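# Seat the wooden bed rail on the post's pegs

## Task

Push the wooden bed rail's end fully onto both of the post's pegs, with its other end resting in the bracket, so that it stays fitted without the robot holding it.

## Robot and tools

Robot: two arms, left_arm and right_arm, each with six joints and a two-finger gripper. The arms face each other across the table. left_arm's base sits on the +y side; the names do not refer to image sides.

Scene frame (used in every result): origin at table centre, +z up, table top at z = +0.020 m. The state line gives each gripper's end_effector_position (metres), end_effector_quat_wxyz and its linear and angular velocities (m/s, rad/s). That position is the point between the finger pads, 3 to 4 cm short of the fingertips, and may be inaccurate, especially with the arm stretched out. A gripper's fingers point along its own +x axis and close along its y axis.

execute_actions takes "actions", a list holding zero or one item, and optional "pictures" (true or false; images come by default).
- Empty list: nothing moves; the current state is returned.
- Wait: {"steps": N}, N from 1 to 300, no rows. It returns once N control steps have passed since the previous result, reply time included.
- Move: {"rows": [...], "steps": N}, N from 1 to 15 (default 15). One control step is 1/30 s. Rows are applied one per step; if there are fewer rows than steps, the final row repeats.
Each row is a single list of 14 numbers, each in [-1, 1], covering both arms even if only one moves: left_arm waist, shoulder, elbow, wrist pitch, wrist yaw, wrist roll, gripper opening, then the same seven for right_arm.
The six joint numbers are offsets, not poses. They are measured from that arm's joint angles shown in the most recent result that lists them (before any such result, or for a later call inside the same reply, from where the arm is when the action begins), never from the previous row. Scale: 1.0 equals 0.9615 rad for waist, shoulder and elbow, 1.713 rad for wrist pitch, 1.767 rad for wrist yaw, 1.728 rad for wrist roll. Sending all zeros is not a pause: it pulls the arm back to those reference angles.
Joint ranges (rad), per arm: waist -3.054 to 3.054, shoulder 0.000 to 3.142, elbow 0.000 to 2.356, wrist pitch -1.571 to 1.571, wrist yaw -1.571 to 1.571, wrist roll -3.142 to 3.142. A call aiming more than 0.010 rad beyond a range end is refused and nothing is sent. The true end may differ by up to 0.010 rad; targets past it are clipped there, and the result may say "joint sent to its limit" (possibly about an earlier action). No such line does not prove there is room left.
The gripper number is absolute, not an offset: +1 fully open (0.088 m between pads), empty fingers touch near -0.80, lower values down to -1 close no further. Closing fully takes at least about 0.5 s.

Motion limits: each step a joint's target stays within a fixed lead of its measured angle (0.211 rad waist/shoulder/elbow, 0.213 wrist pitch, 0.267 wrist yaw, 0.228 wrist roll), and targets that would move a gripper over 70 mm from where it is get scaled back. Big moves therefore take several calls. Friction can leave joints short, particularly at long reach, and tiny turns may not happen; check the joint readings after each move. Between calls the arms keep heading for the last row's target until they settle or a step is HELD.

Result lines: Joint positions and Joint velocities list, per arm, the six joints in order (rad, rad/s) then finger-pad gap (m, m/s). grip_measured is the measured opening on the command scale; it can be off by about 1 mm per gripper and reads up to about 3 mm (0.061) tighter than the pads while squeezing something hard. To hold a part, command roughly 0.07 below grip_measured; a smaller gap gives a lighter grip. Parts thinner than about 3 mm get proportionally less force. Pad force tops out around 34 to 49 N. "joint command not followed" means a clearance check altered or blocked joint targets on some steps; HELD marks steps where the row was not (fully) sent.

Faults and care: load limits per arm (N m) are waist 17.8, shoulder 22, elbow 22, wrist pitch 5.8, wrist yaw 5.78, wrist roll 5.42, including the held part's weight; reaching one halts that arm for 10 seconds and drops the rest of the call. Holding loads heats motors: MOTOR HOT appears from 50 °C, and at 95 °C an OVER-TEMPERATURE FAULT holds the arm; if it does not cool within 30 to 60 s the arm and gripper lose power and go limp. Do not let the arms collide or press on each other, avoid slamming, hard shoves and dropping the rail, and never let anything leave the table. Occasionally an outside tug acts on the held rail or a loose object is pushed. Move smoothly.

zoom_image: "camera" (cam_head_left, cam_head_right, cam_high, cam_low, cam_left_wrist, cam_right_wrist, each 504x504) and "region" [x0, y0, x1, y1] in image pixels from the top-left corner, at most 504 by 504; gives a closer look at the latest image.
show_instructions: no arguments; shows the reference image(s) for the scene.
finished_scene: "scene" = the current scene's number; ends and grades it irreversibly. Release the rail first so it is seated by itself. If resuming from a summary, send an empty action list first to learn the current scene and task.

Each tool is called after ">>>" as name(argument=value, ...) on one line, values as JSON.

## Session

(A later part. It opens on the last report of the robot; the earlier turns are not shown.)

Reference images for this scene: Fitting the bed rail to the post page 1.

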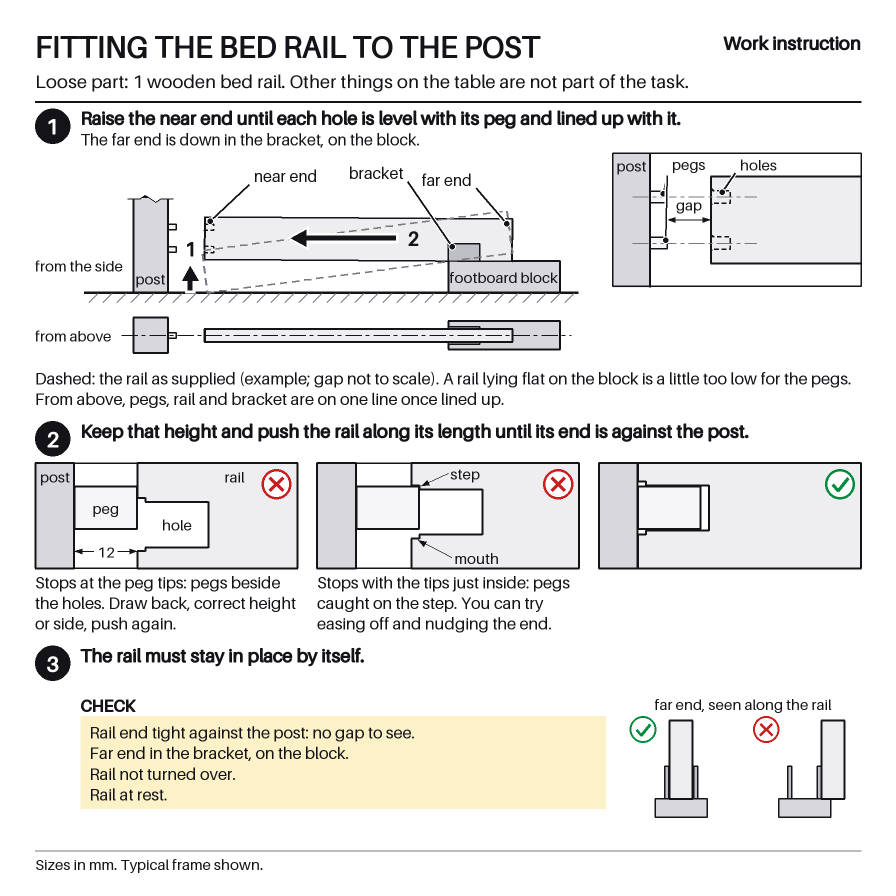

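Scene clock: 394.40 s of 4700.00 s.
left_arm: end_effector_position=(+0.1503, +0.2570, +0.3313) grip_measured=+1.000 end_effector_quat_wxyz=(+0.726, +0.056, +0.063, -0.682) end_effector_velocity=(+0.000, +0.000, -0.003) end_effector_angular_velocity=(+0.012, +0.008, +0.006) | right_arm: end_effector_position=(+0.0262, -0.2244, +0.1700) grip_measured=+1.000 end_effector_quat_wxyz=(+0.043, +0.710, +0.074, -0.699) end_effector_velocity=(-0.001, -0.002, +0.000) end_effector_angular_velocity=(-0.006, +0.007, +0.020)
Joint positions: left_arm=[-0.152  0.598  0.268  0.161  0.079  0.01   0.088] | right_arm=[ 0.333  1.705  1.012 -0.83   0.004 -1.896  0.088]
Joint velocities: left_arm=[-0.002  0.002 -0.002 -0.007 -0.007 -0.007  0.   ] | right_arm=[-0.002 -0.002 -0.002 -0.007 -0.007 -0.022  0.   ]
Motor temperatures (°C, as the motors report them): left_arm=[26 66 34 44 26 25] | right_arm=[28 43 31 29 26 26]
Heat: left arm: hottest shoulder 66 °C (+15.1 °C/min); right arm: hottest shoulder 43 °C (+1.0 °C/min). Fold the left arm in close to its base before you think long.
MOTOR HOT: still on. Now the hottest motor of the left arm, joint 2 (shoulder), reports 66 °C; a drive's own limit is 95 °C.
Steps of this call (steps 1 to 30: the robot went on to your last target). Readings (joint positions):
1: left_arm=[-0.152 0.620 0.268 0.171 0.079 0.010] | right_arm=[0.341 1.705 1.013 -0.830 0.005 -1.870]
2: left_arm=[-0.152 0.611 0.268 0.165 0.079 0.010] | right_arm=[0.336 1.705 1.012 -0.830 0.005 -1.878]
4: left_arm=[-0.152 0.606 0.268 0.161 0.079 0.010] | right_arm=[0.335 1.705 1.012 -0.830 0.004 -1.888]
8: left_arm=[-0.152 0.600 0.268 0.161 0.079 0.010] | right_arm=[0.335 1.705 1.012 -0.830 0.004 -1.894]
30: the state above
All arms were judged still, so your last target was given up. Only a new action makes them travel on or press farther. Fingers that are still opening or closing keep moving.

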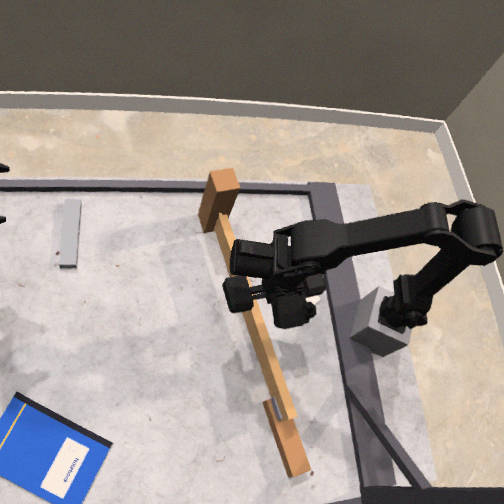

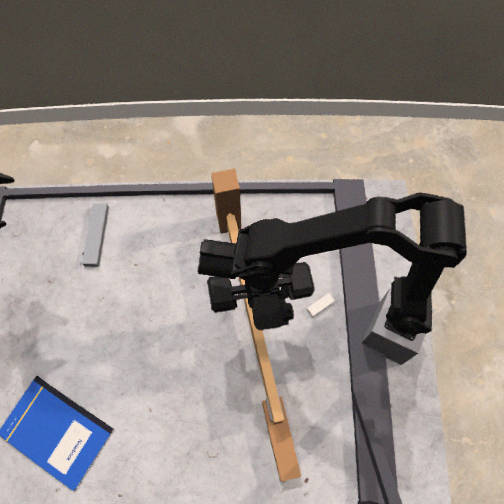

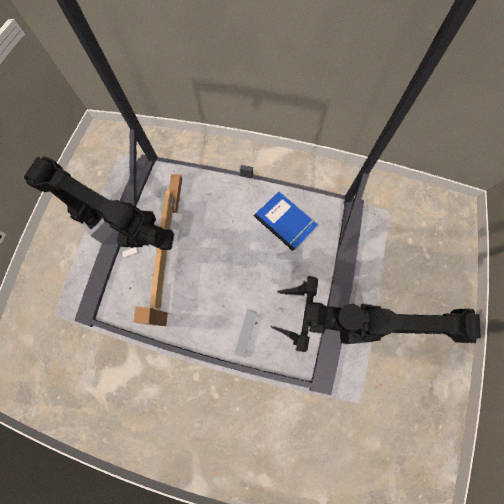

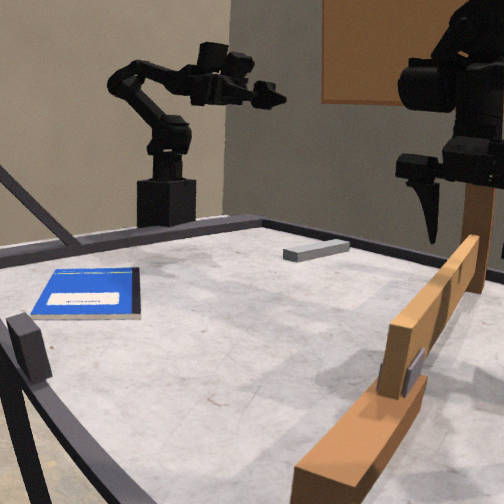

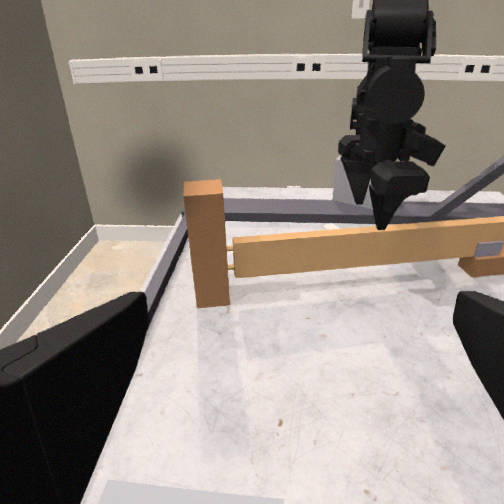

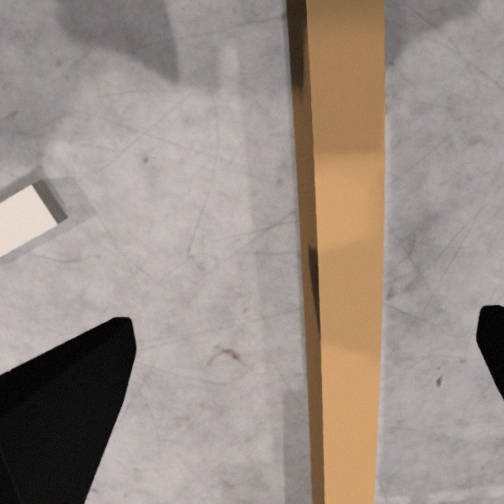

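>>> execute_actions(actions=[{"rows": [[0,0,0,0,0,0,1, 0,0.322,-0.012,0.169,0,0,1]], "steps": 15}], pictures=false)

>>> execute_actions(actions=[{"steps": 20}])

Scene clock: 397.37 s of 4700.00 s.
left_arm: end_effector_position=(+0.1503, +0.2570, +0.3313) grip_measured=+1.000 end_effector_quat_wxyz=(+0.726, +0.056, +0.063, -0.682) end_effector_velocity=(-0.002, +0.001, -0.002) end_effector_angular_velocity=(+0.011, +0.010, -0.008) | right_arm: end_effector_position=(+0.0302, -0.1998, +0.0835) grip_measured=+1.000 end_effector_quat_wxyz=(+0.052, +0.708, +0.065, -0.701) end_effector_velocity=(-0.001, +0.003, -0.001) end_effector_angular_velocity=(+0.018, +0.004, +0.025)
Joint positions: left_arm=[-0.152  0.598  0.268  0.161  0.079  0.01   0.088] | right_arm=[ 0.333  2.004  0.999 -0.544  0.004 -1.897  0.088]
Joint velocities: left_arm=[-0.002 -0.007  0.002 -0.022  0.007 -0.007  0.   ] | right_arm=[ 0.002 -0.002 -0.007  0.022 -0.007 -0.022  0.   ]
Motor temperatures (°C, as the motors report them): left_arm=[26 64 34 43 26 25] | right_arm=[28 42 31 29 26 26]
Heat: left arm: hottest shoulder 64 °C (+12.1 °C/min); right arm: hottest shoulder 42 °C (+0.0 °C/min). Fold the left arm in close to its base before you think long.
MOTOR HOT: still on. Now the hottest motor of the left arm, joint 2 (shoulder), reports 64 °C; a drive's own limit is 95 °C.
Steps of this call (steps 1 to 74: nothing new was sent; steps 75 to 89: all 15 steps of this action). Readings (joint positions):
75: left_arm=[-0.152 0.598 0.268 0.161 0.079 0.010] | right_arm=[0.333 1.736 1.011 -0.792 0.004 -1.897]
76: left_arm=[-0.152 0.598 0.268 0.161 0.079 0.010] | right_arm=[0.333 1.779 1.013 -0.708 0.004 -1.897]
78: left_arm=[-0.152 0.598 0.268 0.161 0.079 0.010] | right_arm=[0.333 1.894 1.020 -0.609 0.004 -1.897]
82: left_arm=[-0.152 0.598 0.268 0.161 0.079 0.010] | right_arm=[0.333 2.001 0.998 -0.567 0.004 -1.897]
89: the state above

Scene clock: 398.03 s of 4700.00 s.
left_arm: end_effector_position=(+0.1503, +0.2570, +0.3313) grip_measured=+1.000 end_effector_quat_wxyz=(+0.726, +0.056, +0.063, -0.682) end_effector_velocity=(+0.002, +0.001, -0.002) end_effector_angular_velocity=(+0.007, +0.007, +0.011) | right_arm: end_effector_position=(+0.0302, -0.1994, +0.0835) grip_measured=+1.000 end_effector_quat_wxyz=(+0.051, +0.708, +0.066, -0.701) end_effector_velocity=(-0.001, -0.002, +0.000) end_effector_angular_velocity=(-0.004, +0.023, -0.029)
Joint positions: left_arm=[-0.152  0.598  0.268  0.161  0.079  0.01   0.088] | right_arm=[ 0.333  2.004  0.999 -0.542  0.004 -1.897  0.088]
Joint velocities: left_arm=[ 0.002 -0.002 -0.002 -0.007 -0.007 -0.007  0.   ] | right_arm=[-0.007 -0.002 -0.002 -0.007 -0.022  0.022  0.   ]
Motor temperatures (°C, as the motors report them): left_arm=[26 64 34 43 26 25] | right_arm=[28 42 31 29 26 26]
Heat: left arm: hottest shoulder 64 °C (+12.2 °C/min); right arm: hottest shoulder 42 °C (+0.0 °C/min). Fold the left arm in close to its base before you think long.
MOTOR HOT: still on. Now the hottest motor of the left arm, joint 2 (shoulder), reports 64 °C; a drive's own limit is 95 °C.
Steps of this call (steps 1 to 15: the robot went on to your last target; steps 16 to 20: nothing new was sent). Readings (joint positions):
1: left_arm=[-0.152 0.598 0.268 0.161 0.079 0.010] | right_arm=[0.333 2.004 0.999 -0.543 0.004 -1.897]
2: left_arm=[-0.152 0.598 0.268 0.161 0.079 0.010] | right_arm=[0.333 2.004 0.999 -0.542 0.004 -1.897]
4: left_arm=[-0.152 0.598 0.268 0.161 0.079 0.010] | right_arm=[0.333 2.004 0.999 -0.542 0.004 -1.897]
8: left_arm=[-0.152 0.598 0.268 0.161 0.079 0.010] | right_arm=[0.333 2.004 0.999 -0.542 0.004 -1.897]
20: the state above
All arms were judged still, so your last target was given up. Only a new action makes them travel on or press farther. Fingers that are still opening or closing keep moving.

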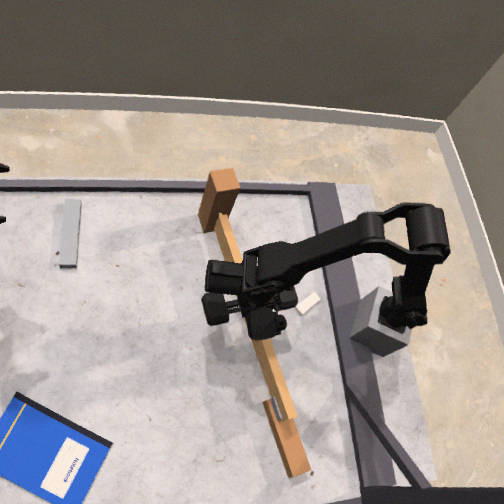

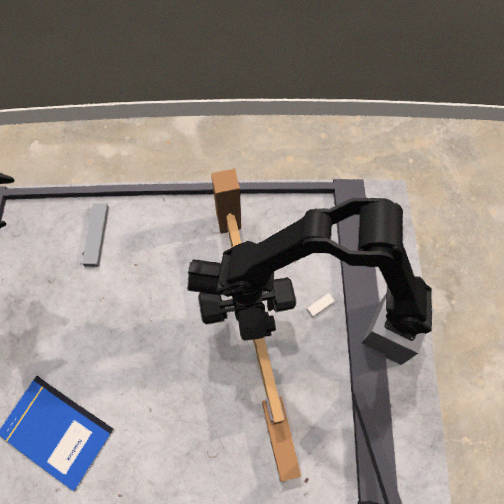

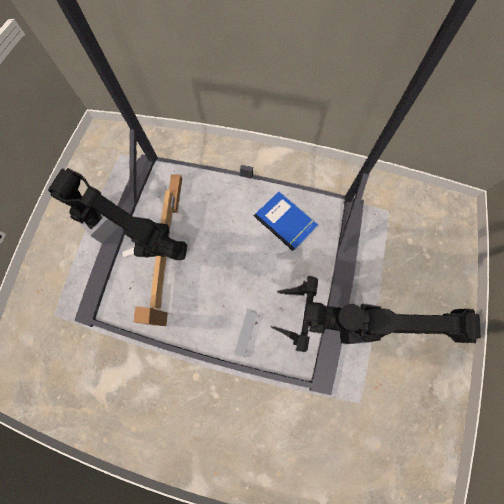

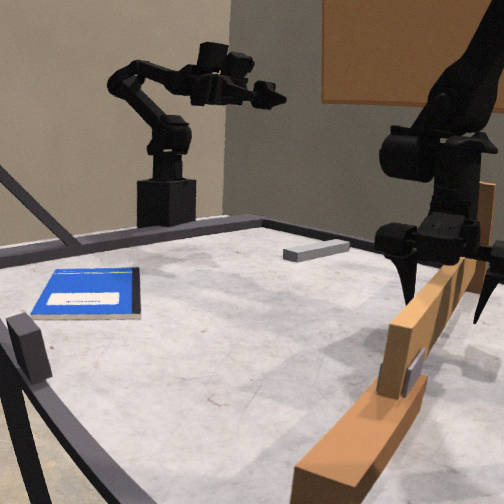

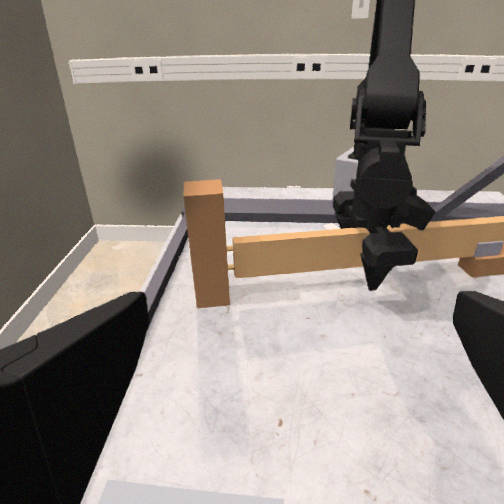

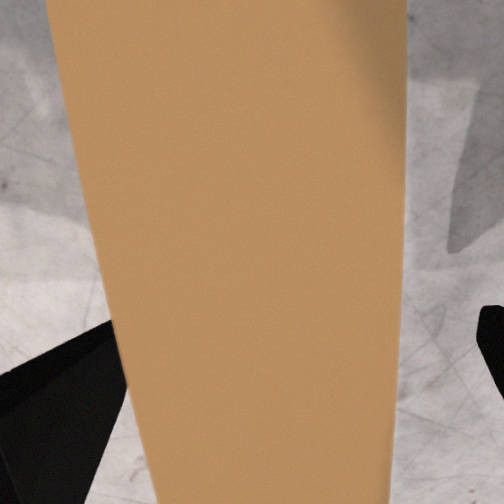

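>>> execute_actions(actions=[{"rows": [[0,0,0,0,0,0,1, 0,-0.04,0,-0.022,0,0,1],[0,0,0,0,0,0,1, 0,-0.04,0,-0.022,0,0,1],[0,0,0,0,0,0,1, 0,-0.04,0,-0.022,0,0,1],[0,0,0,0,0,0,1, 0,-0.04,0,-0.022,0,0,1],[0,0,0,0,0,0,1, 0,-0.04,0,-0.022,0,0,-0.65]], "steps": 15}], pictures=false)

>>> execute_actions(actions=[{"steps": 15}], pictures=false)

Scene clock: 403.03 s of 4700.00 s.
left_arm: end_effector_position=(+0.1503, +0.2570, +0.3313) grip_measured=+1.000 end_effector_quat_wxyz=(+0.726, +0.056, +0.063, -0.682) end_effector_velocity=(-0.001, +0.001, -0.005) end_effector_angular_velocity=(+0.021, +0.012, -0.004) | right_arm: end_effector_position=(+0.0296, -0.2033, +0.0904) grip_measured=-0.262 end_effector_quat_wxyz=(+0.055, +0.707, +0.062, -0.702) end_effector_velocity=(-0.000, +0.001, +0.000) end_effector_angular_velocity=(+0.008, +0.006, +0.005)
Joint positions: left_arm=[-0.152  0.598  0.268  0.161  0.079  0.01   0.088] | right_arm=[ 0.333  1.98   0.999 -0.577  0.004 -1.897  0.026]
Joint velocities: left_arm=[ 0.002 -0.002 -0.002 -0.022  0.007 -0.007  0.   ] | right_arm=[-0.002 -0.002 -0.002  0.007 -0.007 -0.007 -0.175]
Motor temperatures (°C, as the motors report them): left_arm=[26 60 34 43 26 25] | right_arm=[27 42 31 29 26 26]
Heat: left arm: hottest shoulder 60 °C (+5.1 °C/min); right arm: hottest shoulder 42 °C (+0.0 °C/min). Fold the left arm in close to its base before you think long.
MOTOR HOT: still on. Now the hottest motor of the left arm, joint 2 (shoulder), reports 60 °C; a drive's own limit is 95 °C.
Steps of this call (steps 1 to 90: nothing new was sent; then 1.50 s passed at rest; steps 91 to 105: all 15 steps of this action). Readings (joint positions):
91: left_arm=[-0.152 0.598 0.268 0.161 0.079 0.010] | right_arm=[0.333 2.003 0.999 -0.547 0.004 -1.897]
92: left_arm=[-0.152 0.598 0.268 0.161 0.079 0.010] | right_arm=[0.333 1.999 0.999 -0.558 0.004 -1.897]
94: left_arm=[-0.152 0.598 0.268 0.161 0.079 0.010] | right_arm=[0.333 1.991 0.999 -0.570 0.004 -1.897]
98: left_arm=[-0.152 0.598 0.268 0.161 0.079 0.010] | right_arm=[0.333 1.981 0.999 -0.575 0.004 -1.897]
105: the state above

Scene clock: 403.53 s of 4700.00 s.
left_arm: end_effector_position=(+0.1503, +0.2570, +0.3313) grip_measured=+1.000 end_effector_quat_wxyz=(+0.726, +0.056, +0.063, -0.682) end_effector_velocity=(+0.000, +0.001, -0.006) end_effector_angular_velocity=(+0.025, +0.024, +0.008) | right_arm: end_effector_position=(+0.0299, -0.2054, +0.0910) grip_measured=-0.460 end_effector_quat_wxyz=(+0.062, +0.707, +0.063, -0.701) end_effector_velocity=(-0.000, -0.003, -0.001) end_effector_angular_velocity=(-0.013, -0.005, -0.005)
Joint positions: left_arm=[-0.152  0.598  0.268  0.161  0.079  0.01   0.088] | right_arm=[ 0.333  1.979  0.999 -0.587  0.008 -1.907  0.016]
Joint velocities: left_arm=[-0.002  0.002 -0.002 -0.022 -0.007 -0.022  0.   ] | right_arm=[ 0.002  0.002 -0.002 -0.007  0.007  0.007 -0.   ]
Motor temperatures (°C, as the motors report them): left_arm=[26 60 34 43 26 25] | right_arm=[27 42 31 29 26 26]
Heat: left arm: hottest shoulder 60 °C (+5.0 °C/min); right arm: hottest shoulder 42 °C (+0.0 °C/min). Fold the left arm in close to its base before you think long.
MOTOR HOT: still on. Now the hottest motor of the left arm, joint 2 (shoulder), reports 60 °C; a drive's own limit is 95 °C.
Steps of this call (steps 1 to 15: the robot went on to your last target). Readings (joint positions):
1: left_arm=[-0.152 0.598 0.268 0.161 0.079 0.010] | right_arm=[0.333 1.980 0.999 -0.584 0.007 -1.897]
2: left_arm=[-0.152 0.598 0.268 0.161 0.079 0.010] | right_arm=[0.333 1.979 0.999 -0.589 0.008 -1.902]
4: left_arm=[-0.152 0.598 0.268 0.161 0.079 0.010] | right_arm=[0.333 1.979 0.999 -0.587 0.008 -1.907]
8: left_arm=[-0.152 0.598 0.268 0.161 0.079 0.010] | right_arm=[0.333 1.979 0.999 -0.587 0.008 -1.907]
15: the state above

>>> execute_actions(actions=[{"rows": [[0,0,0,0,0,0,1, -0.01,-0.005,0.003,-0.003,0,0,-0.65],[0,0,0,0,0,0,1, -0.015,-0.01,0.006,-0.006,0,0,-0.65],[0,0,0,0,0,0,1, -0.02,-0.015,0.009,-0.009,0,0,-0.65],[0,0,0,0,0,0,1, -0.02,-0.02,0.012,-0.011,0,0,-0.65],[0,0,0,0,0,0,1, -0.02,-0.025,0.015,-0.014,0,0,-0.65]], "steps": 15}])

>>> zoom_image(camera="cam_left_wrist", region=[190, 220, 290, 300])

Scene clock: 409.53 s of 4700.00 s.
left_arm: end_effector_position=(+0.1503, +0.2570, +0.3313) grip_measured=+1.000 end_effector_quat_wxyz=(+0.726, +0.056, +0.063, -0.682) end_effector_velocity=(-0.002, +0.001, -0.003) end_effector_angular_velocity=(+0.007, +0.009, -0.008) | right_arm: end_effector_position=(+0.0305, -0.2073, +0.0916) grip_measured=-0.460 end_effector_quat_wxyz=(+0.065, +0.705, +0.060, -0.704) end_effector_velocity=(-0.002, -0.001, -0.000) end_effector_angular_velocity=(-0.006, +0.008, +0.010)
Joint positions: left_arm=[-0.152  0.598  0.268  0.161  0.079  0.01   0.088] | right_arm=[ 0.328  1.979  1.002 -0.602  0.003 -1.913  0.016]
Joint velocities: left_arm=[-0.002 -0.007 -0.007 -0.007  0.007 -0.007  0.   ] | right_arm=[ 0.002  0.002  0.002 -0.007 -0.007 -0.007  0.   ]
Motor temperatures (°C, as the motors report them): left_arm=[26 57 35 44 26 25] | right_arm=[27 43 31 29 26 26]
Heat: left arm: hottest shoulder 57 °C (+0.0 °C/min); right arm: hottest shoulder 43 °C (+1.0 °C/min). Fold the left arm in close to its base before you think long.
MOTOR HOT: still on. Now the hottest motor of the left arm, joint 2 (shoulder), reports 57 °C; a drive's own limit is 95 °C.
Steps of this call (steps 1 to 15: the robot went on to your last target; steps 16 to 90: nothing new was sent; then 2.50 s passed at rest; steps 91 to 105: all 15 steps of this action). Readings (joint positions):
91: left_arm=[-0.152 0.598 0.268 0.161 0.079 0.010] | right_arm=[0.333 1.979 0.999 -0.588 0.008 -1.908]
92: left_arm=[-0.152 0.598 0.268 0.161 0.079 0.010] | right_arm=[0.332 1.979 0.999 -0.589 0.007 -1.909]
94: left_arm=[-0.152 0.598 0.268 0.161 0.079 0.010] | right_arm=[0.329 1.979 0.999 -0.592 0.004 -1.911]
98: left_arm=[-0.152 0.598 0.268 0.161 0.079 0.010] | right_arm=[0.328 1.979 1.001 -0.599 0.003 -1.913]
105: the state above

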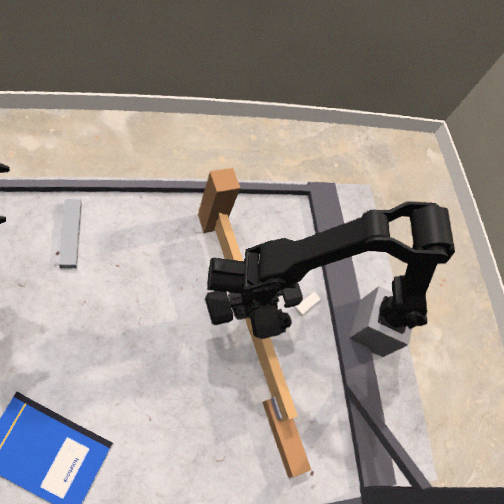

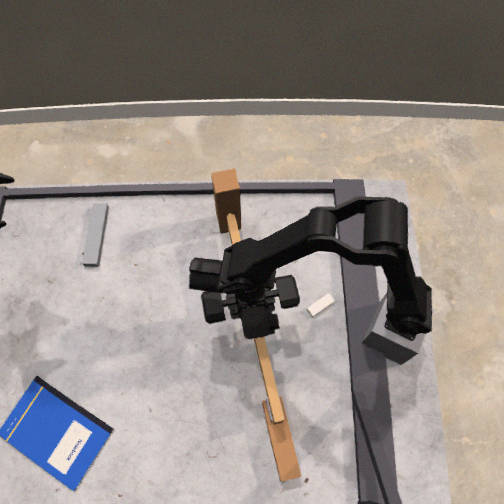

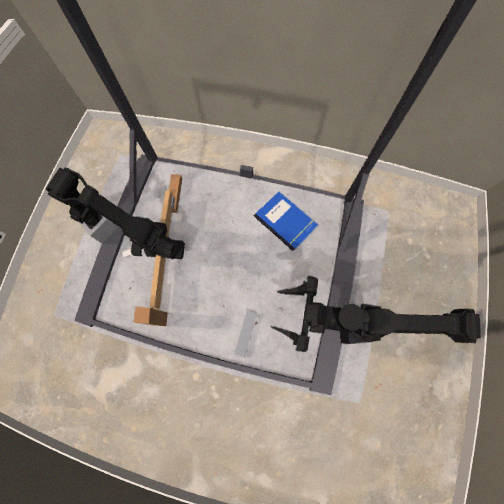

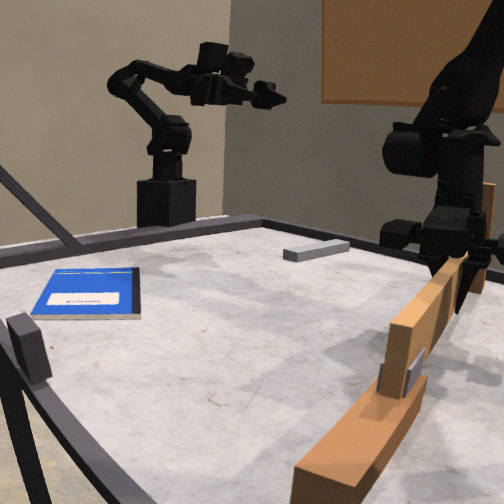

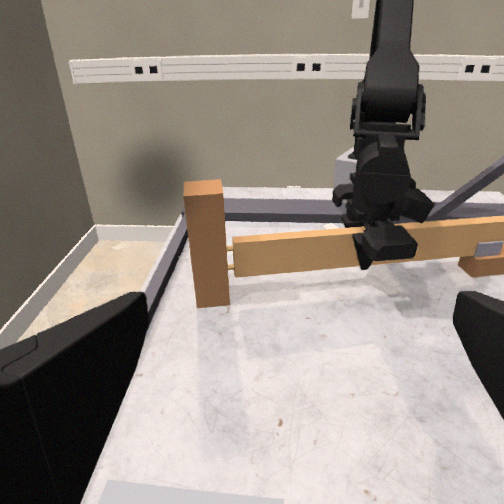

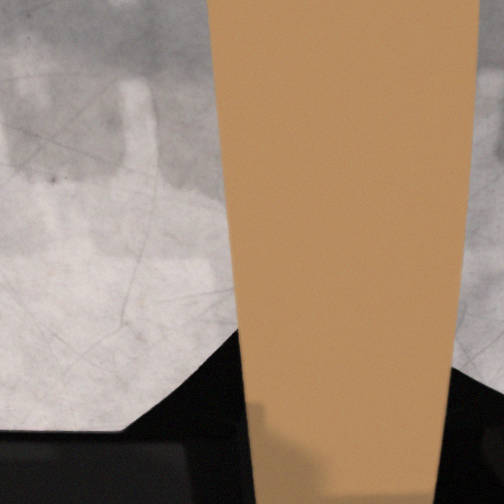

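Region (190, 220, 290, 300) of cam_left_wrist's 504x504 image, scaled by 5.040, with more detail than that image has; it fills the top 403 rows of this view, and the rest is white.

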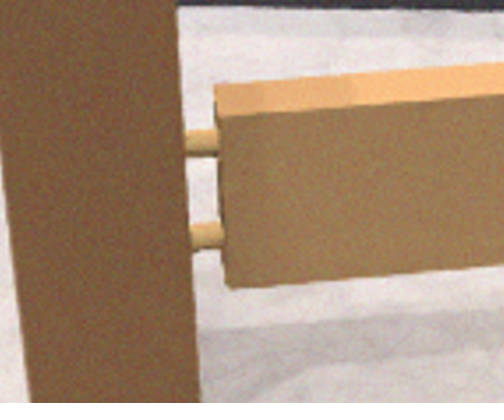

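>>> execute_actions(actions=[{"rows": [[0,0,0,0,0,0,1, -0.01,-0.03,0.01,0.008,0,0,-0.65],[0,0,0,0,0,0,1, -0.015,-0.035,0.01,0.008,0,0,-0.65],[0,0,0,0,0,0,1, -0.015,-0.04,0.01,0.008,0,0,-0.65],[0,0,0,0,0,0,1, -0.015,-0.045,0.01,0.008,0,0,-0.65],[0,0,0,0,0,0,1, -0.015,-0.05,0.01,0.008,0,0,-0.65]], "steps": 15}], pictures=false)

Scene clock: 412.80 s of 4700.00 s.
left_arm: end_effector_position=(+0.1503, +0.2570, +0.3313) grip_measured=+1.000 end_effector_quat_wxyz=(+0.726, +0.056, +0.063, -0.682) end_effector_velocity=(+0.002, +0.001, -0.002) end_effector_angular_velocity=(+0.006, +0.021, +0.013) | right_arm: end_effector_position=(+0.0306, -0.2049, +0.0949) grip_measured=-0.460 end_effector_quat_wxyz=(+0.061, +0.704, +0.066, -0.704) end_effector_velocity=(-0.001, -0.002, +0.000) end_effector_angular_velocity=(-0.006, +0.008, -0.010)
Joint positions: left_arm=[-0.152  0.598  0.268  0.161  0.079  0.01   0.088] | right_arm=[ 0.326  1.967  1.002 -0.599 -0.002 -1.918  0.016]
Joint velocities: left_arm=[ 0.002 -0.002 -0.002 -0.007 -0.007 -0.022  0.   ] | right_arm=[-0.002 -0.002 -0.002 -0.007 -0.007  0.007 -0.   ]
Motor temperatures (°C, as the motors report them): left_arm=[26 55 35 44 26 25] | right_arm=[27 44 31 29 26 26]
Heat: left arm: hottest shoulder 55 °C (-4.1 °C/min); right arm: hottest shoulder 44 °C (+2.0 °C/min). Fold the left arm in close to its base before you think long.
MOTOR HOT: still on. Now the hottest motor of the left arm, joint 2 (shoulder), reports 55 °C; a drive's own limit is 95 °C.
Steps of this call (steps 1 to 15: the robot went on to your last target; steps 16 to 83: nothing new was sent; steps 84 to 98: all 15 steps of this action). Readings (joint positions):
84: left_arm=[-0.152 0.598 0.268 0.161 0.079 0.010] | right_arm=[0.328 1.978 1.002 -0.601 0.002 -1.915]
85: left_arm=[-0.152 0.598 0.268 0.161 0.079 0.010] | right_arm=[0.328 1.977 1.002 -0.600 0.002 -1.916]
87: left_arm=[-0.152 0.598 0.268 0.161 0.079 0.010] | right_arm=[0.327 1.973 1.002 -0.599 -0.000 -1.916]
91: left_arm=[-0.152 0.598 0.268 0.161 0.079 0.010] | right_arm=[0.326 1.968 1.002 -0.599 -0.002 -1.917]
98: the state above

>>> execute_actions(actions=[{"rows": [[0,0,0,0,0,0,1, -0.015,-0.03,0.0,0,0,0.004,-0.65],[0,0,0,0,0,0,1, -0.015,-0.03,0.0,0,0,0.008,-0.65],[0,0,0,0,0,0,1, -0.015,-0.03,0.0,0,0,0.012,-0.65],[0,0,0,0,0,0,1, -0.015,-0.03,0.0,0,0,0.016,-0.65],[0,0,0,0,0,0,1, -0.015,-0.03,0.0,0,0,0.02,-0.65]], "steps": 15}], pictures=false)

Scene clock: 417.63 s of 4700.00 s.
left_arm: end_effector_position=(+0.1503, +0.2570, +0.3313) grip_measured=+1.000 end_effector_quat_wxyz=(+0.726, +0.056, +0.063, -0.682) end_effector_velocity=(-0.003, +0.000, +0.000) end_effector_angular_velocity=(+0.002, +0.009, -0.013) | right_arm: end_effector_position=(+0.0306, -0.2054, +0.0948) grip_measured=-0.460 end_effector_quat_wxyz=(+0.056, +0.704, +0.061, -0.706) end_effector_velocity=(-0.001, -0.004, -0.001) end_effector_angular_velocity=(-0.011, +0.009, +0.005)
Joint positions: left_arm=[-0.152  0.598  0.268  0.161  0.079  0.01   0.088] | right_arm=[ 0.325  1.967  1.001 -0.599 -0.005 -1.904  0.016]
Joint velocities: left_arm=[-0.007 -0.002  0.002 -0.007  0.007 -0.007  0.   ] | right_arm=[-0.002 -0.002 -0.007 -0.007 -0.007 -0.007 -0.   ]
Motor temperatures (°C, as the motors report them): left_arm=[26 53 36 44 26 25] | right_arm=[27 45 31 30 26 26]
Heat: left arm: hottest shoulder 53 °C (-7.0 °C/min); right arm: hottest shoulder 45 °C (+2.0 °C/min). Fold the left arm in close to its base before you think long.
MOTOR HOT: still on. Now the hottest motor of the left arm, joint 2 (shoulder), reports 53 °C; a drive's own limit is 95 °C.
Steps of this call (steps 1 to 15: the robot went on to your last target; steps 16 to 90: nothing new was sent; then 1.33 s passed at rest; steps 91 to 105: all 15 steps of this action). Readings (joint positions):
91: left_arm=[-0.152 0.598 0.268 0.161 0.079 0.010] | right_arm=[0.326 1.967 1.002 -0.599 -0.003 -1.918]
92: left_arm=[-0.152 0.598 0.268 0.161 0.079 0.010] | right_arm=[0.326 1.967 1.002 -0.599 -0.003 -1.918]
94: left_arm=[-0.152 0.598 0.268 0.161 0.079 0.010] | right_arm=[0.325 1.967 1.001 -0.599 -0.005 -1.915]
98: left_arm=[-0.152 0.598 0.268 0.161 0.079 0.010] | right_arm=[0.325 1.967 1.001 -0.599 -0.005 -1.906]
105: the state above

>>> execute_actions(actions=[{"rows": [[0,0,0,0,0,0,1, 0.005,0,0,0,0,0,-0.65],[0,0,0,0,0,0,1, 0.005,0,0,0,0,0,-0.65],[0,0,0,0,0,0,1, 0.0,0,0,0,0,0,-0.65],[0,0,0,0,0,0,1, -0.008,0.003,0,0,0,0,-0.65],[0,0,0,0,0,0,1, -0.008,0.006,0,0,0,0,-0.65],[0,0,0,0,0,0,1, -0.008,0.009,0,0,0,0,-0.65],[0,0,0,0,0,0,1, -0.008,0.012,0,0,0,0,-0.65],[0,0,0,0,0,0,1, -0.008,0.015,0,0,0,0,-0.65],[0,0,0,0,0,0,1, -0.008,0.018,0,0,0,0,-0.65],[0,0,0,0,0,0,1, -0.008,0.021,0,0,0,0,-0.65],[0,0,0,0,0,0,1, -0.008,0.024,0,0,0,0,-0.65],[0,0,0,0,0,0,1, -0.008,0.027,0,0,0,0,-0.65],[0,0,0,0,0,0,1, -0.008,0.03,0,0,0,0,-0.65]], "steps": 15}], pictures=false)

Scene clock: 426.93 s of 4700.00 s.
left_arm: end_effector_position=(+0.1503, +0.2570, +0.3313) grip_measured=+1.000 end_effector_quat_wxyz=(+0.726, +0.056, +0.063, -0.682) end_effector_velocity=(-0.001, -0.000, +0.003) end_effector_angular_velocity=(-0.013, +0.019, +0.004) | right_arm: end_effector_position=(+0.0302, -0.2069, +0.0908) grip_measured=-0.460 end_effector_quat_wxyz=(+0.063, +0.703, +0.060, -0.706) end_effector_velocity=(-0.004, -0.006, -0.003) end_effector_angular_velocity=(-0.028, +0.027, +0.005)
Joint positions: left_arm=[-0.152  0.598  0.268  0.161  0.079  0.01   0.088] | right_arm=[ 0.326  1.981  1.001 -0.597 -0.004 -1.912  0.016]
Joint velocities: left_arm=[-0.007 -0.002  0.002  0.007 -0.007 -0.022  0.   ] | right_arm=[-0.002  0.007 -0.002 -0.022 -0.022 -0.007 -0.   ]
Motor temperatures (°C, as the motors report them): left_arm=[26 50 36 44 26 25] | right_arm=[28 47 31 29 26 26]
Heat: left arm: hottest shoulder 50 °C (-16.1 °C/min); right arm: hottest shoulder 47 °C (+4.0 °C/min). Fold the left arm in close to its base before you think long.
MOTOR HOT: still on. Now the hottest motor of the left arm, joint 2 (shoulder), reports 50 °C; a drive's own limit is 95 °C.
Steps of this call (steps 1 to 15: the robot went on to your last target; steps 16 to 90: nothing new was sent; then 5.80 s passed at rest; steps 91 to 105: all 15 steps of this action). Readings (joint positions):
91: left_arm=[-0.152 0.598 0.268 0.161 0.079 0.010] | right_arm=[0.326 1.967 1.001 -0.599 -0.005 -1.904]
92: left_arm=[-0.152 0.598 0.268 0.161 0.079 0.010] | right_arm=[0.326 1.967 1.001 -0.599 -0.004 -1.905]
94: left_arm=[-0.152 0.598 0.268 0.161 0.079 0.010] | right_arm=[0.326 1.967 1.001 -0.599 -0.004 -1.908]
98: left_arm=[-0.152 0.598 0.268 0.161 0.079 0.010] | right_arm=[0.326 1.970 1.001 -0.600 -0.004 -1.910]
105: the state above

>>> execute_actions(actions=[{"rows": [[0,0,0,0,0,0,1, 0.03,-0.035,0,0,0,0,-0.65]], "steps": 15}])

>>> zoom_image(camera="cam_head_right", region=[205, 190, 265, 250])

>>> zoom_image(camera="cam_head_left", region=[195, 190, 255, 250])

>>> zoom_image(camera="cam_left_wrist", region=[190, 220, 290, 300])

Scene clock: 433.87 s of 4700.00 s.
left_arm: end_effector_position=(+0.1503, +0.2570, +0.3313) grip_measured=+1.000 end_effector_quat_wxyz=(+0.726, +0.056, +0.063, -0.682) end_effector_velocity=(+0.000, +0.000, -0.001) end_effector_angular_velocity=(-0.002, -0.009, +0.004) | right_arm: end_effector_position=(+0.0231, -0.2049, +0.0926) grip_measured=-0.460 end_effector_quat_wxyz=(+0.071, +0.704, +0.071, -0.703) end_effector_velocity=(+0.002, -0.002, +0.002) end_effector_angular_velocity=(-0.003, -0.007, +0.005)
Joint positions: left_arm=[-0.152  0.598  0.268  0.161  0.079  0.01   0.088] | right_arm=[ 0.352  1.975  1.001 -0.597  0.001 -1.913  0.016]
Joint velocities: left_arm=[-0.002 -0.002 -0.007  0.007 -0.007  0.007  0.   ] | right_arm=[-0.002 -0.007 -0.002 -0.007  0.007 -0.007 -0.   ]
Motor temperatures (°C, as the motors report them): left_arm=[26 47 37 44 26 25] | right_arm=[27 46 31 29 26 26]
Heat: left arm: hottest shoulder 47 °C (-24.2 °C/min); right arm: hottest shoulder 46 °C (+2.0 °C/min).
MOTOR HOT: cleared. Now the hottest motor of the left arm, joint 2 (shoulder), reports 47 °C.
Steps of this call (steps 1 to 15: the robot went on to your last target; steps 16 to 90: nothing new was sent; then 3.43 s passed at rest; steps 91 to 105: all 15 steps of this action). Readings (joint positions):
91: left_arm=[-0.152 0.598 0.268 0.161 0.079 0.010] | right_arm=[0.328 1.980 1.001 -0.597 -0.000 -1.913]
92: left_arm=[-0.152 0.598 0.268 0.161 0.079 0.010] | right_arm=[0.333 1.979 1.001 -0.597 0.002 -1.913]
94: left_arm=[-0.152 0.598 0.268 0.161 0.079 0.010] | right_arm=[0.343 1.979 1.001 -0.597 0.002 -1.913]
98: left_arm=[-0.152 0.598 0.268 0.161 0.079 0.010] | right_arm=[0.351 1.975 1.001 -0.597 0.001 -1.913]
105: the state above

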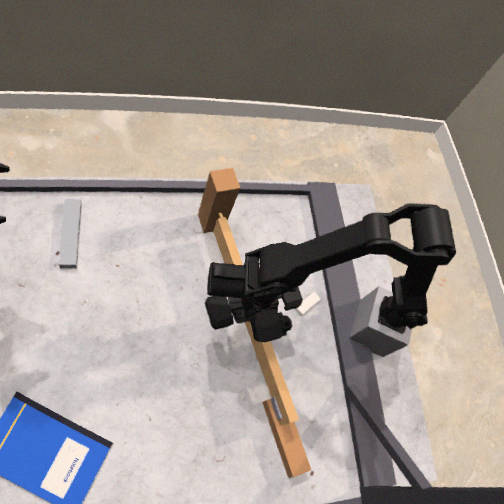

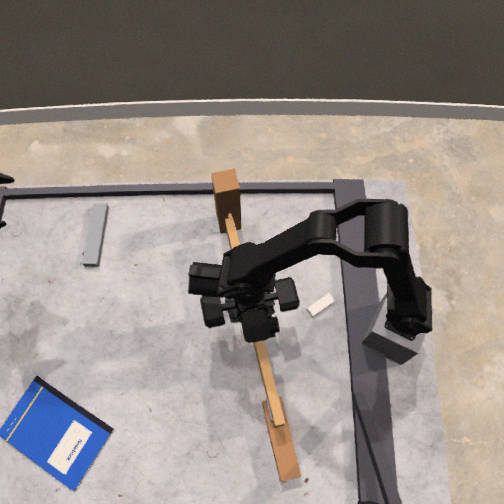

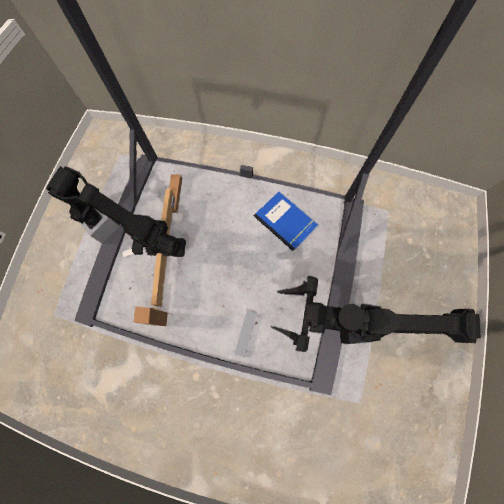

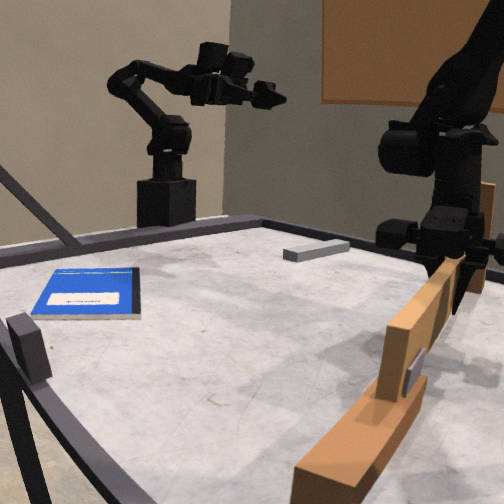

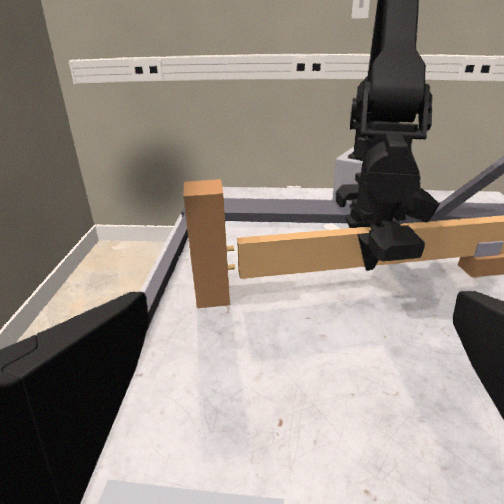

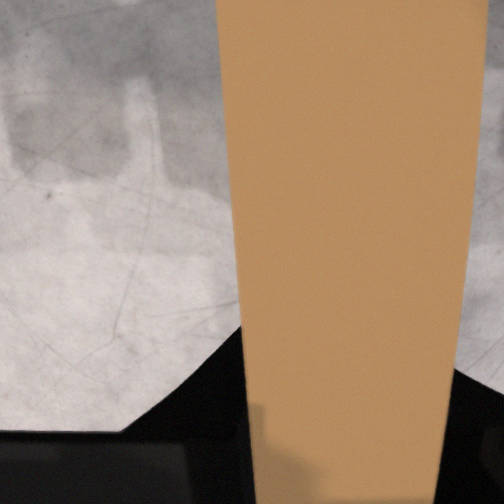

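Region (205, 190, 265, 250) of cam_head_right's 504x504 image, scaled by 8.400, with more detail than that image has.

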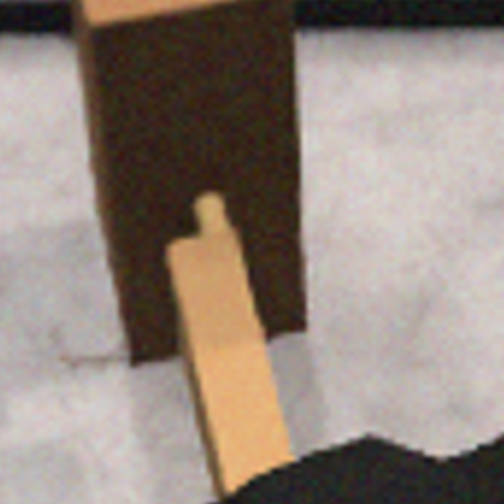

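Region (195, 190, 255, 250) of cam_head_left's 504x504 image, scaled by 8.400, with more detail than that image has.

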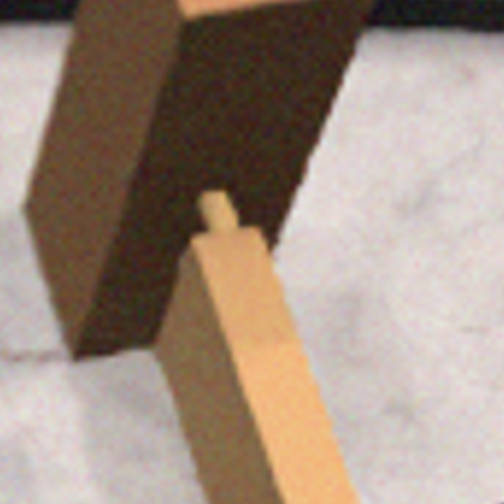

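Region (190, 220, 290, 300) of cam_left_wrist's 504x504 image, scaled by 5.040, with more detail than that image has; it fills the top 403 rows of this view, and the rest is white.

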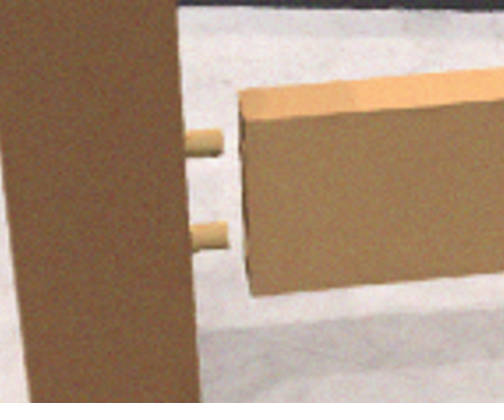

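>>> execute_actions(actions=[{"rows": [[0,0,0,0,0,0,1, -0.012,-0.045,0,0,0,0,-0.65]], "steps": 15}])

>>> zoom_image(camera="cam_head_right", region=[205, 190, 265, 250])

>>> zoom_image(camera="cam_left_wrist", region=[190, 220, 290, 300])

Scene clock: 443.20 s of 4700.00 s.
left_arm: end_effector_position=(+0.1503, +0.2570, +0.3313) grip_measured=+1.000 end_effector_quat_wxyz=(+0.726, +0.056, +0.063, -0.682) end_effector_velocity=(-0.002, +0.001, -0.003) end_effector_angular_velocity=(+0.007, +0.009, -0.008) | right_arm: end_effector_position=(+0.0253, -0.2035, +0.0969) grip_measured=-0.460 end_effector_quat_wxyz=(+0.066, +0.705, +0.074, -0.702) end_effector_velocity=(-0.001, -0.003, -0.001) end_effector_angular_velocity=(-0.011, +0.009, +0.005)
Joint positions: left_arm=[-0.152  0.598  0.268  0.161  0.079  0.01   0.088] | right_arm=[ 0.345  1.96   1.001 -0.599  0.002 -1.916  0.016]
Joint velocities: left_arm=[-0.002 -0.007 -0.007 -0.007  0.007 -0.007  0.   ] | right_arm=[-0.002  0.002 -0.002 -0.007 -0.007 -0.007 -0.   ]
Motor temperatures (°C, as the motors report them): left_arm=[26 45 37 44 26 25] | right_arm=[27 48 31 29 26 26]
Heat: left arm: hottest shoulder 45 °C (-27.2 °C/min); right arm: hottest shoulder 48 °C (+5.0 °C/min).
Steps of this call (steps 1 to 15: the robot went on to your last target; steps 16 to 90: nothing new was sent; then 5.83 s passed at rest; steps 91 to 105: all 15 steps of this action). Readings (joint positions):
91: left_arm=[-0.152 0.598 0.268 0.161 0.079 0.010] | right_arm=[0.351 1.972 1.001 -0.597 0.001 -1.913]
92: left_arm=[-0.152 0.598 0.268 0.161 0.079 0.010] | right_arm=[0.350 1.970 1.001 -0.598 0.001 -1.913]
94: left_arm=[-0.152 0.598 0.268 0.161 0.079 0.010] | right_arm=[0.348 1.964 1.001 -0.598 0.001 -1.915]
98: left_arm=[-0.152 0.598 0.268 0.161 0.079 0.010] | right_arm=[0.346 1.960 1.001 -0.599 0.002 -1.916]
105: the state above

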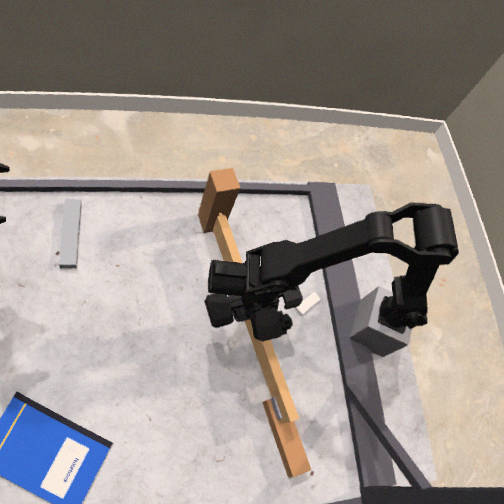

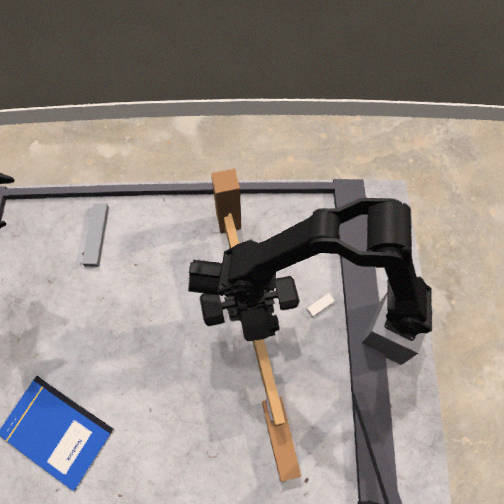

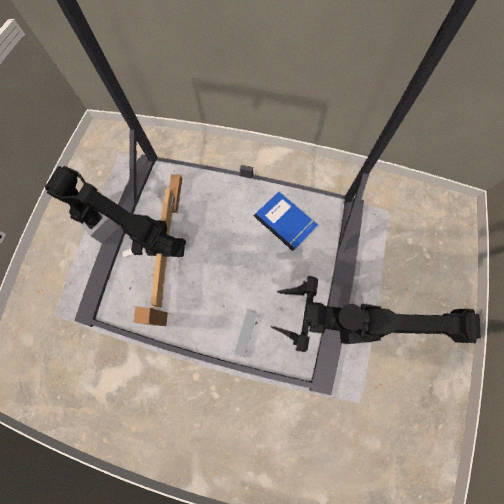

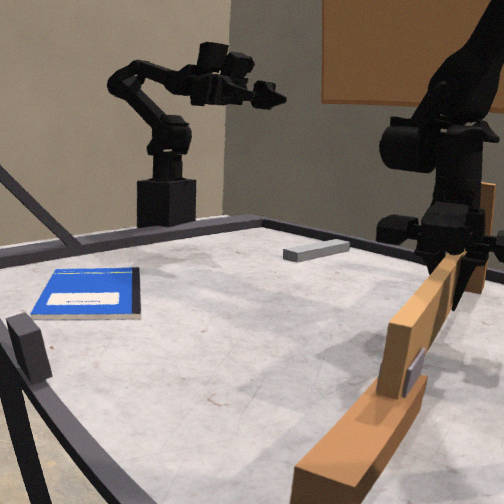

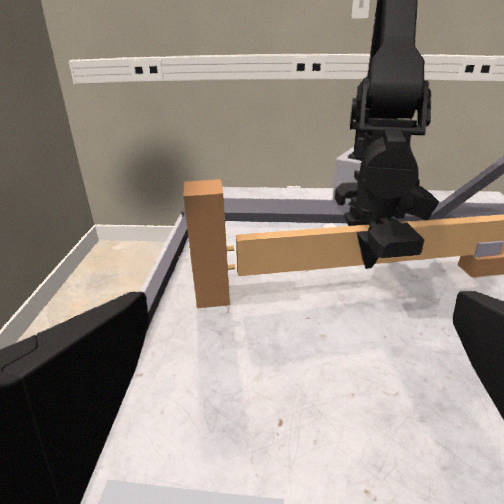

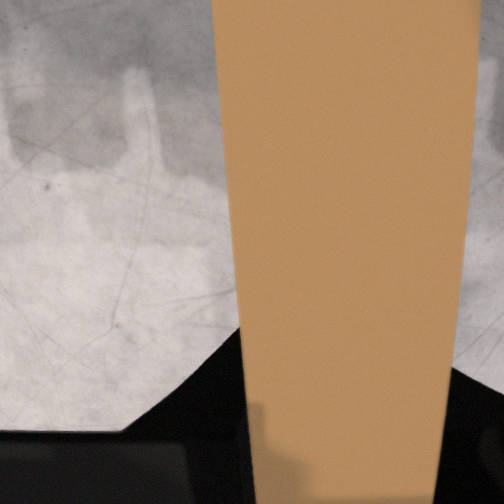

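Region (205, 190, 265, 250) of cam_head_right's 504x504 image, scaled by 8.400, with more detail than that image has.

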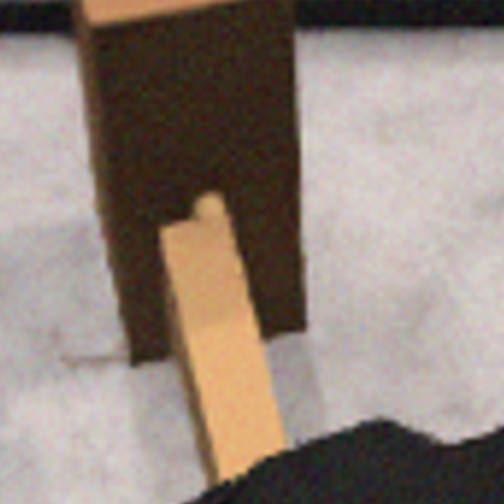

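Region (190, 220, 290, 300) of cam_left_wrist's 504x504 image, scaled by 5.040, with more detail than that image has; it fills the top 403 rows of this view, and the rest is white.

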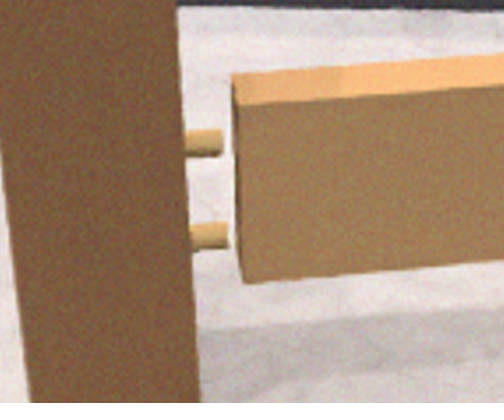

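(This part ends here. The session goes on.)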